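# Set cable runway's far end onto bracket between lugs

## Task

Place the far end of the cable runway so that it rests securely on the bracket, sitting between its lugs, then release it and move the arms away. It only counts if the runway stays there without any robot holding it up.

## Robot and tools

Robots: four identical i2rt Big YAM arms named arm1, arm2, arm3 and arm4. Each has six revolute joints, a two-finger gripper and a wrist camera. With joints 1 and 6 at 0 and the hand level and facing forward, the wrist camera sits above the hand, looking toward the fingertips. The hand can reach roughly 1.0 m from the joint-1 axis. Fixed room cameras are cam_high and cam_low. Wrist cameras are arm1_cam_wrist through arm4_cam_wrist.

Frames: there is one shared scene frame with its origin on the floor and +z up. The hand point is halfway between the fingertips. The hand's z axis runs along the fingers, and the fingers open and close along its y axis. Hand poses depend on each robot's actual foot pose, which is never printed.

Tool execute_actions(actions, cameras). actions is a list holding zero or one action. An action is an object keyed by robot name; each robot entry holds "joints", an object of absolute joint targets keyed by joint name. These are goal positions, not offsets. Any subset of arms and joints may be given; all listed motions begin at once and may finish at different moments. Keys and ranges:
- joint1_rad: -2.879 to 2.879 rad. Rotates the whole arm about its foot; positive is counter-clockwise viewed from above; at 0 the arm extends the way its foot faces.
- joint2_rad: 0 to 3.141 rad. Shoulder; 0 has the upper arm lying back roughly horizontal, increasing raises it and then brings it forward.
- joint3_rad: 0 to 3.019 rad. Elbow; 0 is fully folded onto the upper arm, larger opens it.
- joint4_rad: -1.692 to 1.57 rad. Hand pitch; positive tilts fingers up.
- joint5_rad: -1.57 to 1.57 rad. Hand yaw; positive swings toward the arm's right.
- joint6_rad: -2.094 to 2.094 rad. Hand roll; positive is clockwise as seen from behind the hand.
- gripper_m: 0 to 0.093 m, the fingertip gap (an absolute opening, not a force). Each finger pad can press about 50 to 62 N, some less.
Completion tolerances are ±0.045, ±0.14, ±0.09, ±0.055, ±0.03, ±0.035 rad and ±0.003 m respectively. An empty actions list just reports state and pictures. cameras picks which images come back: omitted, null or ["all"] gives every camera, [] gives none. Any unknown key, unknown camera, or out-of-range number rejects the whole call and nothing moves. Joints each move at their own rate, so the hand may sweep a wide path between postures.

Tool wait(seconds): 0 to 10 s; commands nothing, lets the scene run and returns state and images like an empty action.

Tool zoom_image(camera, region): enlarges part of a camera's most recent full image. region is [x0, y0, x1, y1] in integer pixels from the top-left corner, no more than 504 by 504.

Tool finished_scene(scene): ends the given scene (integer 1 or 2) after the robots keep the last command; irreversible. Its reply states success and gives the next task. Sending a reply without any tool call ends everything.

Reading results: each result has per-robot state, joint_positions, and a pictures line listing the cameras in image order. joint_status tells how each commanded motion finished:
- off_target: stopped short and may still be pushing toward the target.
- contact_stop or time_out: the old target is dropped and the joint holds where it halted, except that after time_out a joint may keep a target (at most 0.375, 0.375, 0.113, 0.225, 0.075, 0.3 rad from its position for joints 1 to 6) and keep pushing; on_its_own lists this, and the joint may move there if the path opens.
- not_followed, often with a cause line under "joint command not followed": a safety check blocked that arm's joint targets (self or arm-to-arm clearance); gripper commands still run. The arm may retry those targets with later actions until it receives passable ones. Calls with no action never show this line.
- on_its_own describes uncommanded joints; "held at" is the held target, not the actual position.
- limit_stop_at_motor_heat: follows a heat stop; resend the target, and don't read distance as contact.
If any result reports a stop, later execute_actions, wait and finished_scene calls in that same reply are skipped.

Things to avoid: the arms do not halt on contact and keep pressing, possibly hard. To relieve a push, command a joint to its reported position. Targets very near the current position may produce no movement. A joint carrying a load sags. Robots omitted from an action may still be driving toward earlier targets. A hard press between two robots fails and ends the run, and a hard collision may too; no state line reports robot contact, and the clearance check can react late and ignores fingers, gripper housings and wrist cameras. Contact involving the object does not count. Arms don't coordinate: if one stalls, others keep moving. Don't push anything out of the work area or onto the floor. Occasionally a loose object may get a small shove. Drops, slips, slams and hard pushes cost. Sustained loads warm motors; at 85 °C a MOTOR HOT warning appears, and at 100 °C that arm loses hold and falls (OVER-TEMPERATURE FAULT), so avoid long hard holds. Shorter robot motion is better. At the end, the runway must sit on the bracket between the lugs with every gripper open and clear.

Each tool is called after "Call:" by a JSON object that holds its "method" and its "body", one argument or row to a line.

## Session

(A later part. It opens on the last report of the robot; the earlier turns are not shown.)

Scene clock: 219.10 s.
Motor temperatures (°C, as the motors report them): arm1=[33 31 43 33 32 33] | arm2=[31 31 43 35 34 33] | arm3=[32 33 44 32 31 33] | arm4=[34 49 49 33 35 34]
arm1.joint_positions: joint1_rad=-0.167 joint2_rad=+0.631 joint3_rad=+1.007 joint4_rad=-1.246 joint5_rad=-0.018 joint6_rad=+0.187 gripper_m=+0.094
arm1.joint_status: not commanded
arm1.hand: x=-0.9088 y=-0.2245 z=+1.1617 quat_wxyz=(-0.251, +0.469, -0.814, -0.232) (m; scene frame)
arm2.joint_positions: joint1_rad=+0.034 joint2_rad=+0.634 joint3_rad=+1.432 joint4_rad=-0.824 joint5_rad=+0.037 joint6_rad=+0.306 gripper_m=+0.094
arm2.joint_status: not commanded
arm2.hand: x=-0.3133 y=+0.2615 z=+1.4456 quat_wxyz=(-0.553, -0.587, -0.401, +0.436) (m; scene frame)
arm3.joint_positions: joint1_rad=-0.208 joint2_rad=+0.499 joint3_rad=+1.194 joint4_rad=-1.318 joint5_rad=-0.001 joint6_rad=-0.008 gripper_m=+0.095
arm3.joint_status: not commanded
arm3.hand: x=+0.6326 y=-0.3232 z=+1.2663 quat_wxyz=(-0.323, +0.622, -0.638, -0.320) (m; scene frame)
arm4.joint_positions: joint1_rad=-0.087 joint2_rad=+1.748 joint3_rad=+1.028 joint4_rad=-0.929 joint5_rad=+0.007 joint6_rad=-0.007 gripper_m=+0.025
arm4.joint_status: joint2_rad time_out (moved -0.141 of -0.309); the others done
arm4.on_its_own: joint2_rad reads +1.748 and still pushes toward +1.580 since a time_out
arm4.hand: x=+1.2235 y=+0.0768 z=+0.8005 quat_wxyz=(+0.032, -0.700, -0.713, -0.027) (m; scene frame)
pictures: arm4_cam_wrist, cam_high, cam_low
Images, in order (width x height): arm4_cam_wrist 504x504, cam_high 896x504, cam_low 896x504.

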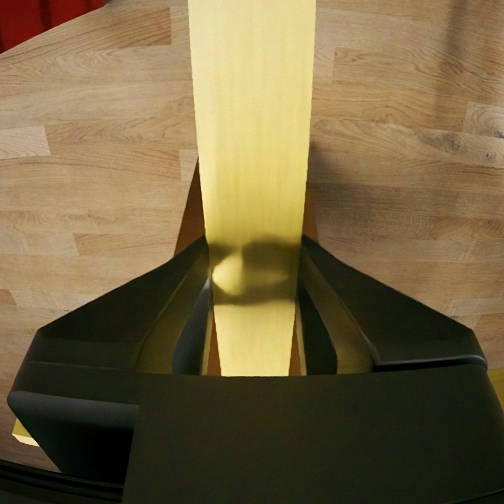

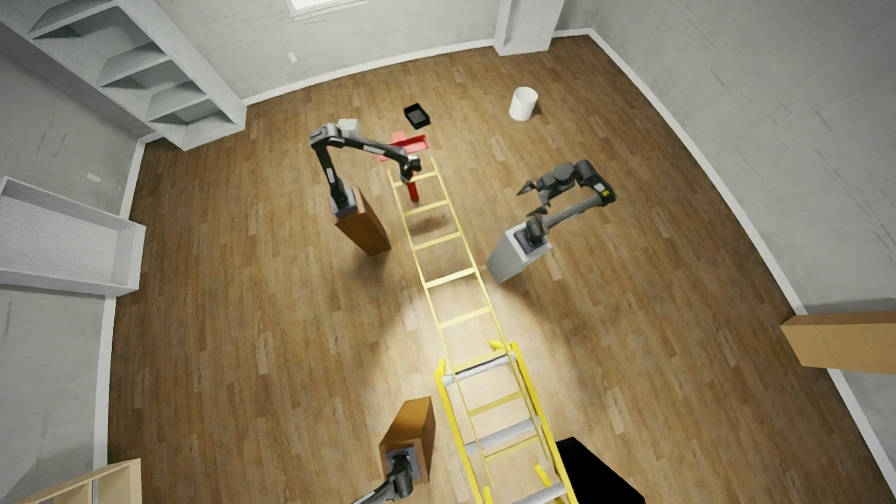

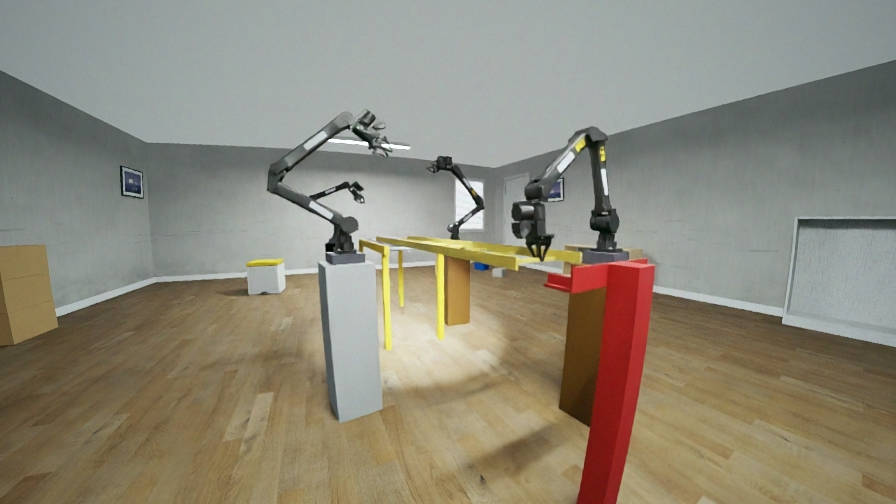

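Call:
{"method": "execute_actions", "body": {
  "actions": [
    {"arm4": {"joints": {"joint1_rad": 0.236, "joint2_rad": 1.66, "joint3_rad": 1.09, "joint4_rad": -0.93, "joint5_rad": 0, "joint6_rad": 0.33}}}
  ],
  "cameras": ["cam_low", "cam_high", "arm4_cam_wrist"]
}}

Scene clock: 236.90 s.
Motor temperatures (°C, as the motors report them): arm1=[33 31 44 33 32 33] | arm2=[31 31 43 35 34 33] | arm3=[32 33 44 32 31 33] | arm4=[34 52 51 33 34 34]
arm1.joint_positions: joint1_rad=-0.167 joint2_rad=+0.631 joint3_rad=+1.007 joint4_rad=-1.246 joint5_rad=-0.018 joint6_rad=+0.187 gripper_m=+0.094
arm1.joint_status: not commanded
arm1.hand: x=-0.9088 y=-0.2245 z=+1.1617 quat_wxyz=(-0.251, +0.469, -0.814, -0.232) (m; scene frame)
arm2.joint_positions: joint1_rad=+0.034 joint2_rad=+0.634 joint3_rad=+1.432 joint4_rad=-0.824 joint5_rad=+0.037 joint6_rad=+0.306 gripper_m=+0.094
arm2.joint_status: not commanded
arm2.hand: x=-0.3133 y=+0.2615 z=+1.4456 quat_wxyz=(-0.553, -0.587, -0.401, +0.436) (m; scene frame)
arm3.joint_positions: joint1_rad=-0.208 joint2_rad=+0.499 joint3_rad=+1.194 joint4_rad=-1.318 joint5_rad=-0.001 joint6_rad=-0.008 gripper_m=+0.095
arm3.joint_status: not commanded
arm3.hand: x=+0.6326 y=-0.3232 z=+1.2663 quat_wxyz=(-0.323, +0.622, -0.638, -0.320) (m; scene frame)
arm4.joint_positions: joint1_rad=+0.233 joint2_rad=+1.758 joint3_rad=+1.019 joint4_rad=-0.902 joint5_rad=-0.002 joint6_rad=+0.291 gripper_m=+0.025
arm4.joint_status: joint6_rad off_target (ended at +0.291, target +0.330); the others done
arm4.hand: x=+1.3581 y=+0.0991 z=+0.7939 quat_wxyz=(+0.032, -0.692, -0.721, -0.019) (m; scene frame)
pictures: arm4_cam_wrist, cam_high, cam_low
Images, in order (width x height): arm4_cam_wrist 504x504, cam_high 896x504, cam_low 896x504.

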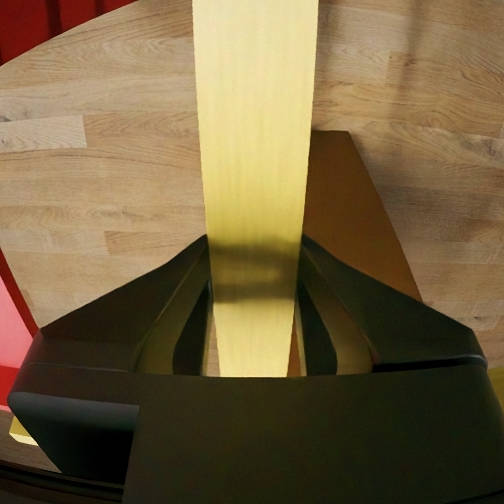

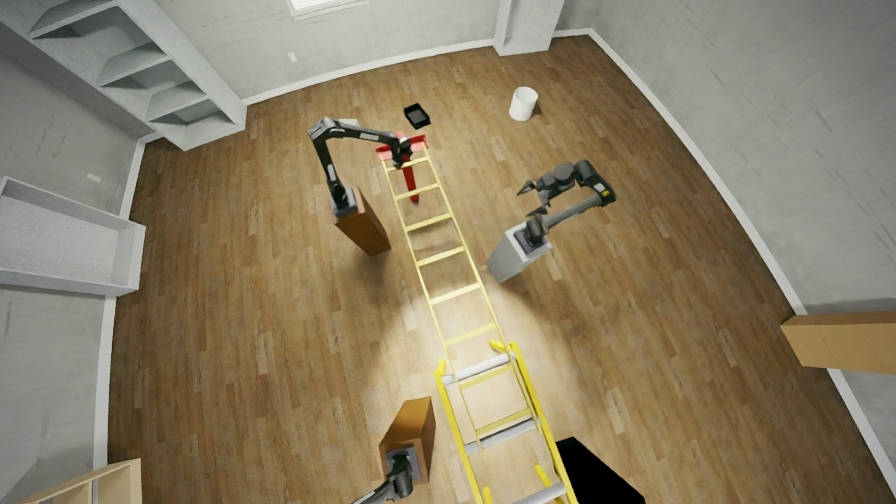

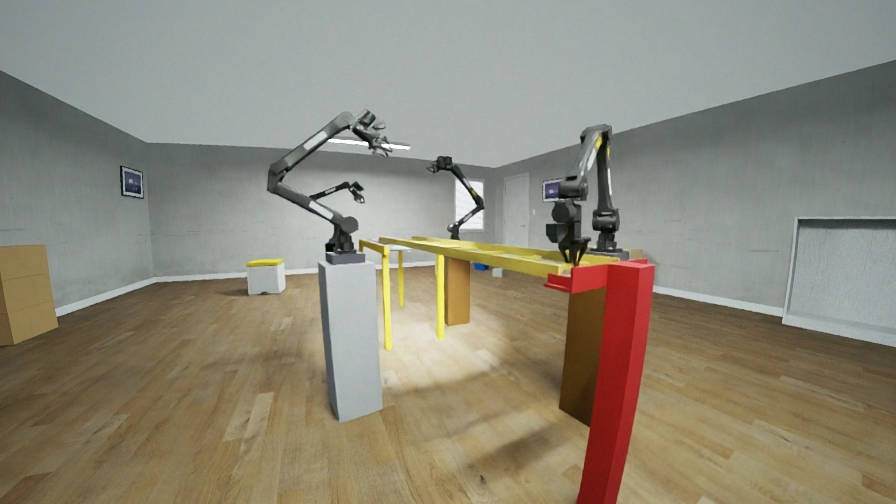

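Call:
{"method": "zoom_image", "body": {
  "camera": "cam_high",
  "region": [340, 110, 480, 220]
}}

Call:
{"method": "zoom_image", "body": {
  "camera": "cam_low",
  "region": [470, 200, 690, 320]
}}

Region (340, 110, 480, 220) of cam_high's 896x504 image, scaled by 3.600, with more detail than that image has; it fills the top 396 rows of this view, and the rest is white.

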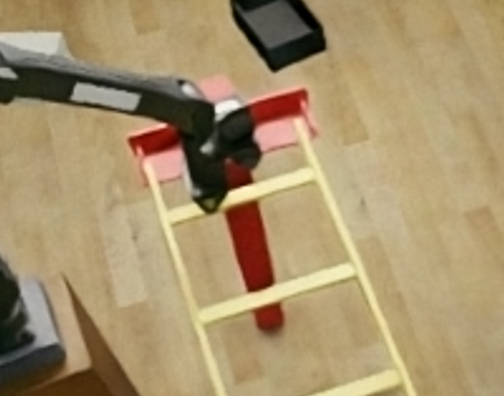

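Region (470, 200, 690, 320) of cam_low's 896x504 image, scaled by 2.291, with more detail than that image has; it fills the top 275 rows of this view, and the rest is white.

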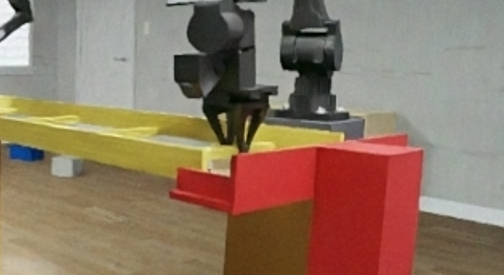

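Call:
{"method": "execute_actions", "body": {
  "actions": [
    {"arm4": {"joints": {"joint1_rad": 0.36, "joint2_rad": 1.72, "joint3_rad": 1.18, "joint4_rad": -0.95, "joint5_rad": 0, "joint6_rad": 0.42}}}
  ],
  "cameras": ["cam_low", "cam_high"]
}}

Call:
{"method": "zoom_image", "body": {
  "camera": "cam_high",
  "region": [340, 110, 480, 220]
}}

Call:
{"method": "zoom_image", "body": {
  "camera": "cam_low",
  "region": [470, 200, 690, 320]
}}

Scene clock: 250.97 s.
Motor temperatures (°C, as the motors report them): arm1=[33 31 44 33 32 33] | arm2=[31 31 44 35 34 33] | arm3=[32 33 44 32 31 33] | arm4=[34 51 52 33 34 34]
arm1.joint_positions: joint1_rad=-0.167 joint2_rad=+0.631 joint3_rad=+1.007 joint4_rad=-1.246 joint5_rad=-0.018 joint6_rad=+0.187 gripper_m=+0.094
arm1.joint_status: not commanded
arm1.hand: x=-0.9088 y=-0.2245 z=+1.1617 quat_wxyz=(-0.251, +0.469, -0.814, -0.232) (m; scene frame)
arm2.joint_positions: joint1_rad=+0.034 joint2_rad=+0.634 joint3_rad=+1.432 joint4_rad=-0.824 joint5_rad=+0.037 joint6_rad=+0.306 gripper_m=+0.094
arm2.joint_status: not commanded
arm2.hand: x=-0.3133 y=+0.2615 z=+1.4456 quat_wxyz=(-0.553, -0.587, -0.401, +0.436) (m; scene frame)
arm3.joint_positions: joint1_rad=-0.208 joint2_rad=+0.499 joint3_rad=+1.194 joint4_rad=-1.318 joint5_rad=-0.001 joint6_rad=-0.008 gripper_m=+0.095
arm3.joint_status: not commanded
arm3.hand: x=+0.6326 y=-0.3232 z=+1.2663 quat_wxyz=(-0.323, +0.622, -0.638, -0.320) (m; scene frame)
arm4.joint_positions: joint1_rad=+0.351 joint2_rad=+1.808 joint3_rad=+1.075 joint4_rad=-0.919 joint5_rad=+0.007 joint6_rad=+0.408 gripper_m=+0.025
arm4.joint_status: joint3_rad time_out (moved +0.056 of +0.161); the others done
arm4.on_its_own: joint3_rad reads +1.075 and still pushes toward +1.180 since a time_out
arm4.hand: x=+1.4105 y=+0.1024 z=+0.7888 quat_wxyz=(+0.040, -0.691, -0.721, -0.013) (m; scene frame)
pictures: cam_high, cam_low
Images, in order (width x height): cam_high 896x504, cam_low 896x504.

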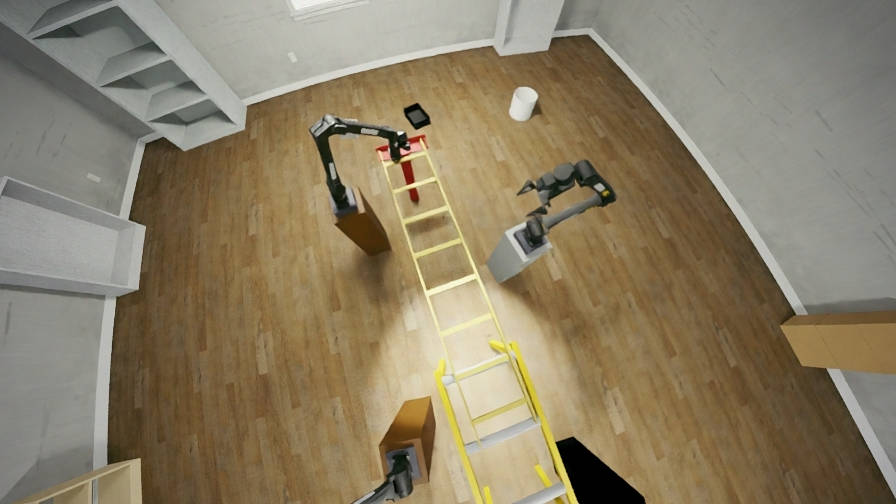

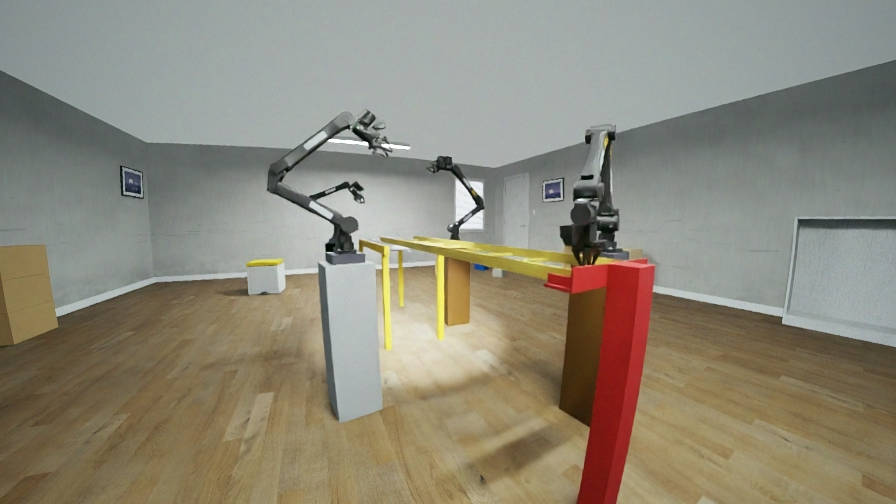

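Region (340, 110, 480, 220) of cam_high's 896x504 image, scaled by 3.600, with more detail than that image has; it fills the top 396 rows of this view, and the rest is white.

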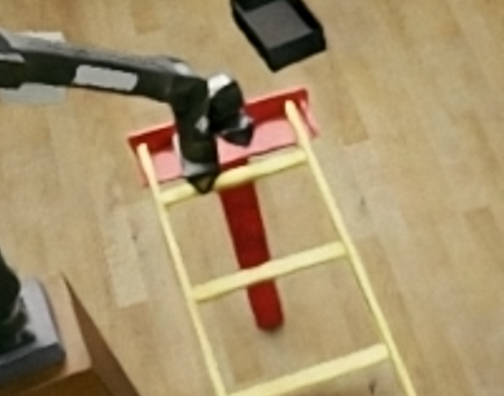

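Region (470, 200, 690, 320) of cam_low's 896x504 image, scaled by 2.291, with more detail than that image has; it fills the top 275 rows of this view, and the rest is white.

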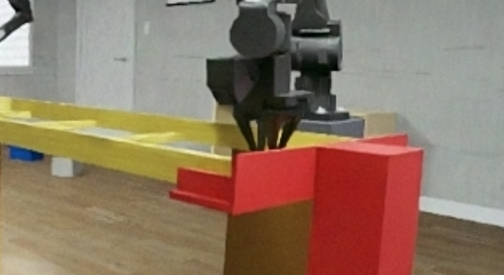

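Call:
{"method": "execute_actions", "body": {
  "actions": [
    {"arm4": {"joints": {"joint1_rad": 0.351, "joint2_rad": 1.83, "joint3_rad": 1.06, "joint4_rad": -0.919, "joint5_rad": 0, "joint6_rad": 0.408}}}
  ],
  "cameras": ["cam_low"]
}}

Call:
{"method": "zoom_image", "body": {
  "camera": "cam_low",
  "region": [470, 200, 690, 320]
}}

Scene clock: 255.97 s.
Motor temperatures (°C, as the motors report them): arm1=[33 31 44 33 32 33] | arm2=[31 31 44 35 34 33] | arm3=[32 33 44 32 31 33] | arm4=[34 51 53 33 34 34]
arm1.joint_positions: joint1_rad=-0.167 joint2_rad=+0.631 joint3_rad=+1.007 joint4_rad=-1.246 joint5_rad=-0.018 joint6_rad=+0.187 gripper_m=+0.094
arm1.joint_status: not commanded
arm1.hand: x=-0.9088 y=-0.2245 z=+1.1617 quat_wxyz=(-0.251, +0.469, -0.814, -0.232) (m; scene frame)
arm2.joint_positions: joint1_rad=+0.034 joint2_rad=+0.634 joint3_rad=+1.432 joint4_rad=-0.824 joint5_rad=+0.037 joint6_rad=+0.306 gripper_m=+0.094
arm2.joint_status: not commanded
arm2.hand: x=-0.3133 y=+0.2615 z=+1.4456 quat_wxyz=(-0.553, -0.587, -0.401, +0.436) (m; scene frame)
arm3.joint_positions: joint1_rad=-0.208 joint2_rad=+0.499 joint3_rad=+1.194 joint4_rad=-1.318 joint5_rad=-0.001 joint6_rad=-0.008 gripper_m=+0.095
arm3.joint_status: not commanded
arm3.hand: x=+0.6326 y=-0.3232 z=+1.2663 quat_wxyz=(-0.323, +0.622, -0.638, -0.320) (m; scene frame)
arm4.joint_positions: joint1_rad=+0.351 joint2_rad=+1.813 joint3_rad=+1.073 joint4_rad=-0.918 joint5_rad=+0.007 joint6_rad=+0.408 gripper_m=+0.025
arm4.joint_status: all done
arm4.hand: x=+1.4095 y=+0.1041 z=+0.7861 quat_wxyz=(+0.044, -0.691, -0.721, -0.014) (m; scene frame)
pictures: cam_low
Images, in order (width x height): cam_low 896x504.

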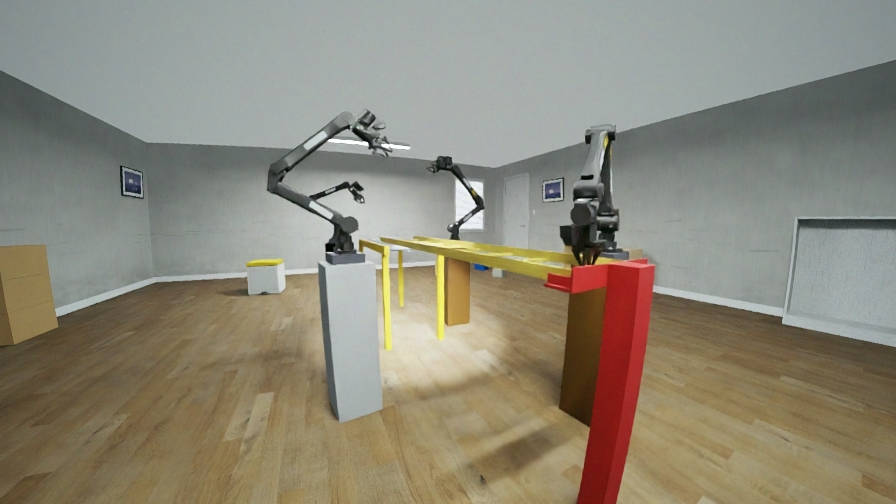

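Region (470, 200, 690, 320) of cam_low's 896x504 image, scaled by 2.291, with more detail than that image has; it fills the top 275 rows of this view, and the rest is white.

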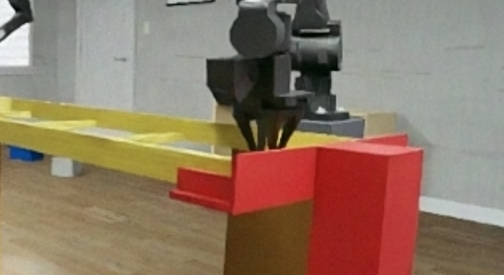

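It has settled onto the shelf. Releasing and lifting away.

Call:
{"method": "execute_actions", "body": {
  "actions": [
    {"arm4": {"joints": {"gripper_m": 0.07}}}
  ],
  "cameras": []
}}

Call:
{"method": "execute_actions", "body": {
  "actions": [
    {"arm4": {"joints": {"joint2_rad": 1.75, "joint3_rad": 1.45, "joint4_rad": -1.27}}}
  ],
  "cameras": []
}}

Call:
{"method": "execute_actions", "body": {
  "actions": [
    {"arm4": {"joints": {"joint1_rad": 0.0, "joint2_rad": 0.6, "joint3_rad": 1.4, "joint4_rad": -1.2, "joint6_rad": 0.0}}}
  ],
  "cameras": ["cam_low", "cam_high"]
}}

Call:
{"method": "zoom_image", "body": {
  "camera": "cam_high",
  "region": [340, 110, 480, 220]
}}

Scene clock: 263.40 s.
Motor temperatures (°C, as the motors report them): arm1=[33 31 44 33 32 33] | arm2=[31 31 44 35 34 33] | arm3=[32 33 44 32 31 33] | arm4=[34 49 49 33 34 34]
arm1.joint_positions: joint1_rad=-0.167 joint2_rad=+0.631 joint3_rad=+1.007 joint4_rad=-1.246 joint5_rad=-0.018 joint6_rad=+0.187 gripper_m=+0.094
arm1.joint_status: not commanded
arm1.hand: x=-0.9088 y=-0.2245 z=+1.1617 quat_wxyz=(-0.251, +0.469, -0.814, -0.232) (m; scene frame)
arm2.joint_positions: joint1_rad=+0.034 joint2_rad=+0.634 joint3_rad=+1.432 joint4_rad=-0.824 joint5_rad=+0.037 joint6_rad=+0.306 gripper_m=+0.094
arm2.joint_status: not commanded
arm2.hand: x=-0.3133 y=+0.2615 z=+1.4456 quat_wxyz=(-0.553, -0.587, -0.401, +0.436) (m; scene frame)
arm3.joint_positions: joint1_rad=-0.208 joint2_rad=+0.499 joint3_rad=+1.194 joint4_rad=-1.318 joint5_rad=-0.001 joint6_rad=-0.008 gripper_m=+0.095
arm3.joint_status: not commanded
arm3.hand: x=+0.6326 y=-0.3232 z=+1.2663 quat_wxyz=(-0.323, +0.622, -0.638, -0.320) (m; scene frame)
arm4.joint_positions: joint1_rad=+0.351 joint2_rad=+1.813 joint3_rad=+1.062 joint4_rad=-0.918 joint5_rad=+0.002 joint6_rad=+0.408 gripper_m=+0.070
arm4.joint_status: all done
arm4.hand: x=+1.4079 y=+0.1093 z=+0.7833 quat_wxyz=(+0.048, -0.691, -0.721, -0.018) (m; scene frame)
pictures: none
No camera images: the call's "cameras" was empty. Leave "cameras" out to get every camera's image.

Scene clock: 264.67 s.
Motor temperatures (°C, as the motors report them): arm1=[33 31 44 33 32 33] | arm2=[31 31 44 35 34 33] | arm3=[32 33 44 32 31 33] | arm4=[34 49 49 33 34 34]
arm1.joint_positions: joint1_rad=-0.167 joint2_rad=+0.631 joint3_rad=+1.007 joint4_rad=-1.246 joint5_rad=-0.018 joint6_rad=+0.187 gripper_m=+0.094
arm1.joint_status: not commanded
arm1.hand: x=-0.9088 y=-0.2245 z=+1.1617 quat_wxyz=(-0.251, +0.469, -0.814, -0.232) (m; scene frame)
arm2.joint_positions: joint1_rad=+0.034 joint2_rad=+0.634 joint3_rad=+1.432 joint4_rad=-0.824 joint5_rad=+0.037 joint6_rad=+0.306 gripper_m=+0.094
arm2.joint_status: not commanded
arm2.hand: x=-0.3133 y=+0.2615 z=+1.4456 quat_wxyz=(-0.553, -0.587, -0.401, +0.436) (m; scene frame)
arm3.joint_positions: joint1_rad=-0.208 joint2_rad=+0.499 joint3_rad=+1.194 joint4_rad=-1.318 joint5_rad=-0.001 joint6_rad=-0.008 gripper_m=+0.095
arm3.joint_status: not commanded
arm3.hand: x=+0.6326 y=-0.3232 z=+1.2663 quat_wxyz=(-0.323, +0.622, -0.638, -0.320) (m; scene frame)
arm4.joint_positions: joint1_rad=+0.351 joint2_rad=+1.751 joint3_rad=+1.414 joint4_rad=-1.253 joint5_rad=+0.002 joint6_rad=+0.408 gripper_m=+0.070
arm4.joint_status: all done
arm4.hand: x=+1.4420 y=+0.0377 z=+0.9252 quat_wxyz=(+0.011, -0.692, -0.722, -0.004) (m; scene frame)
pictures: none
No camera images: the call's "cameras" was empty. Leave "cameras" out to get every camera's image.

Scene clock: 266.23 s.
Motor temperatures (°C, as the motors report them): arm1=[33 31 44 33 32 33] | arm2=[31 31 44 35 34 33] | arm3=[32 33 44 32 31 33] | arm4=[34 48 49 33 34 34]
arm1.joint_positions: joint1_rad=-0.167 joint2_rad=+0.631 joint3_rad=+1.007 joint4_rad=-1.246 joint5_rad=-0.018 joint6_rad=+0.187 gripper_m=+0.094
arm1.joint_status: not commanded
arm1.hand: x=-0.9088 y=-0.2245 z=+1.1617 quat_wxyz=(-0.251, +0.469, -0.814, -0.232) (m; scene frame)
arm2.joint_positions: joint1_rad=+0.034 joint2_rad=+0.634 joint3_rad=+1.432 joint4_rad=-0.824 joint5_rad=+0.037 joint6_rad=+0.306 gripper_m=+0.094
arm2.joint_status: not commanded
arm2.hand: x=-0.3133 y=+0.2615 z=+1.4456 quat_wxyz=(-0.553, -0.587, -0.401, +0.436) (m; scene frame)
arm3.joint_positions: joint1_rad=-0.208 joint2_rad=+0.499 joint3_rad=+1.194 joint4_rad=-1.318 joint5_rad=-0.001 joint6_rad=-0.008 gripper_m=+0.095
arm3.joint_status: not commanded
arm3.hand: x=+0.6326 y=-0.3232 z=+1.2663 quat_wxyz=(-0.323, +0.622, -0.638, -0.320) (m; scene frame)
arm4.joint_positions: joint1_rad=-0.003 joint2_rad=+0.594 joint3_rad=+1.387 joint4_rad=-1.213 joint5_rad=+0.001 joint6_rad=+0.016 gripper_m=+0.070
arm4.joint_status: all done
arm4.hand: x=+1.2421 y=+0.2599 z=+1.3777 quat_wxyz=(-0.404, -0.570, -0.617, +0.361) (m; scene frame)
pictures: cam_high, cam_low
Images, in order (width x height): cam_high 896x504, cam_low 896x504.

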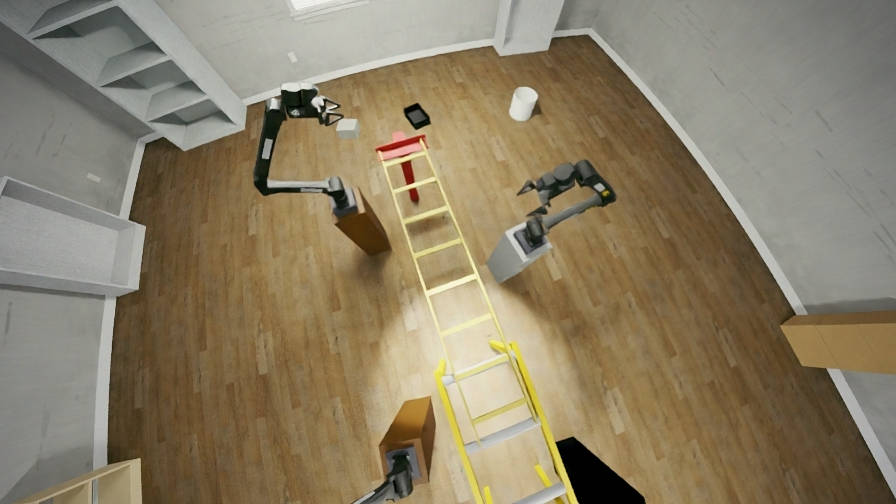

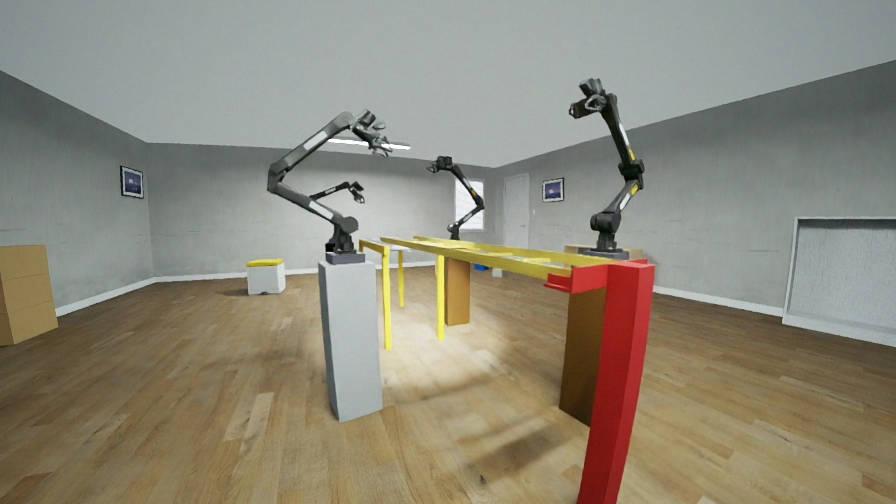

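Region (340, 110, 480, 220) of cam_high's 896x504 image, scaled by 3.600, with more detail than that image has; it fills the top 396 rows of this view, and the rest is white.

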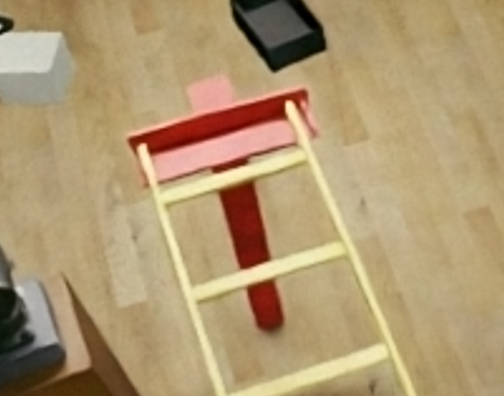

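The runway end rests on the bracket between the lugs, right up to the back wall.

Call:
{"method": "finished_scene", "body": {
  "scene": 1
}}

The scene is finished: the task was done.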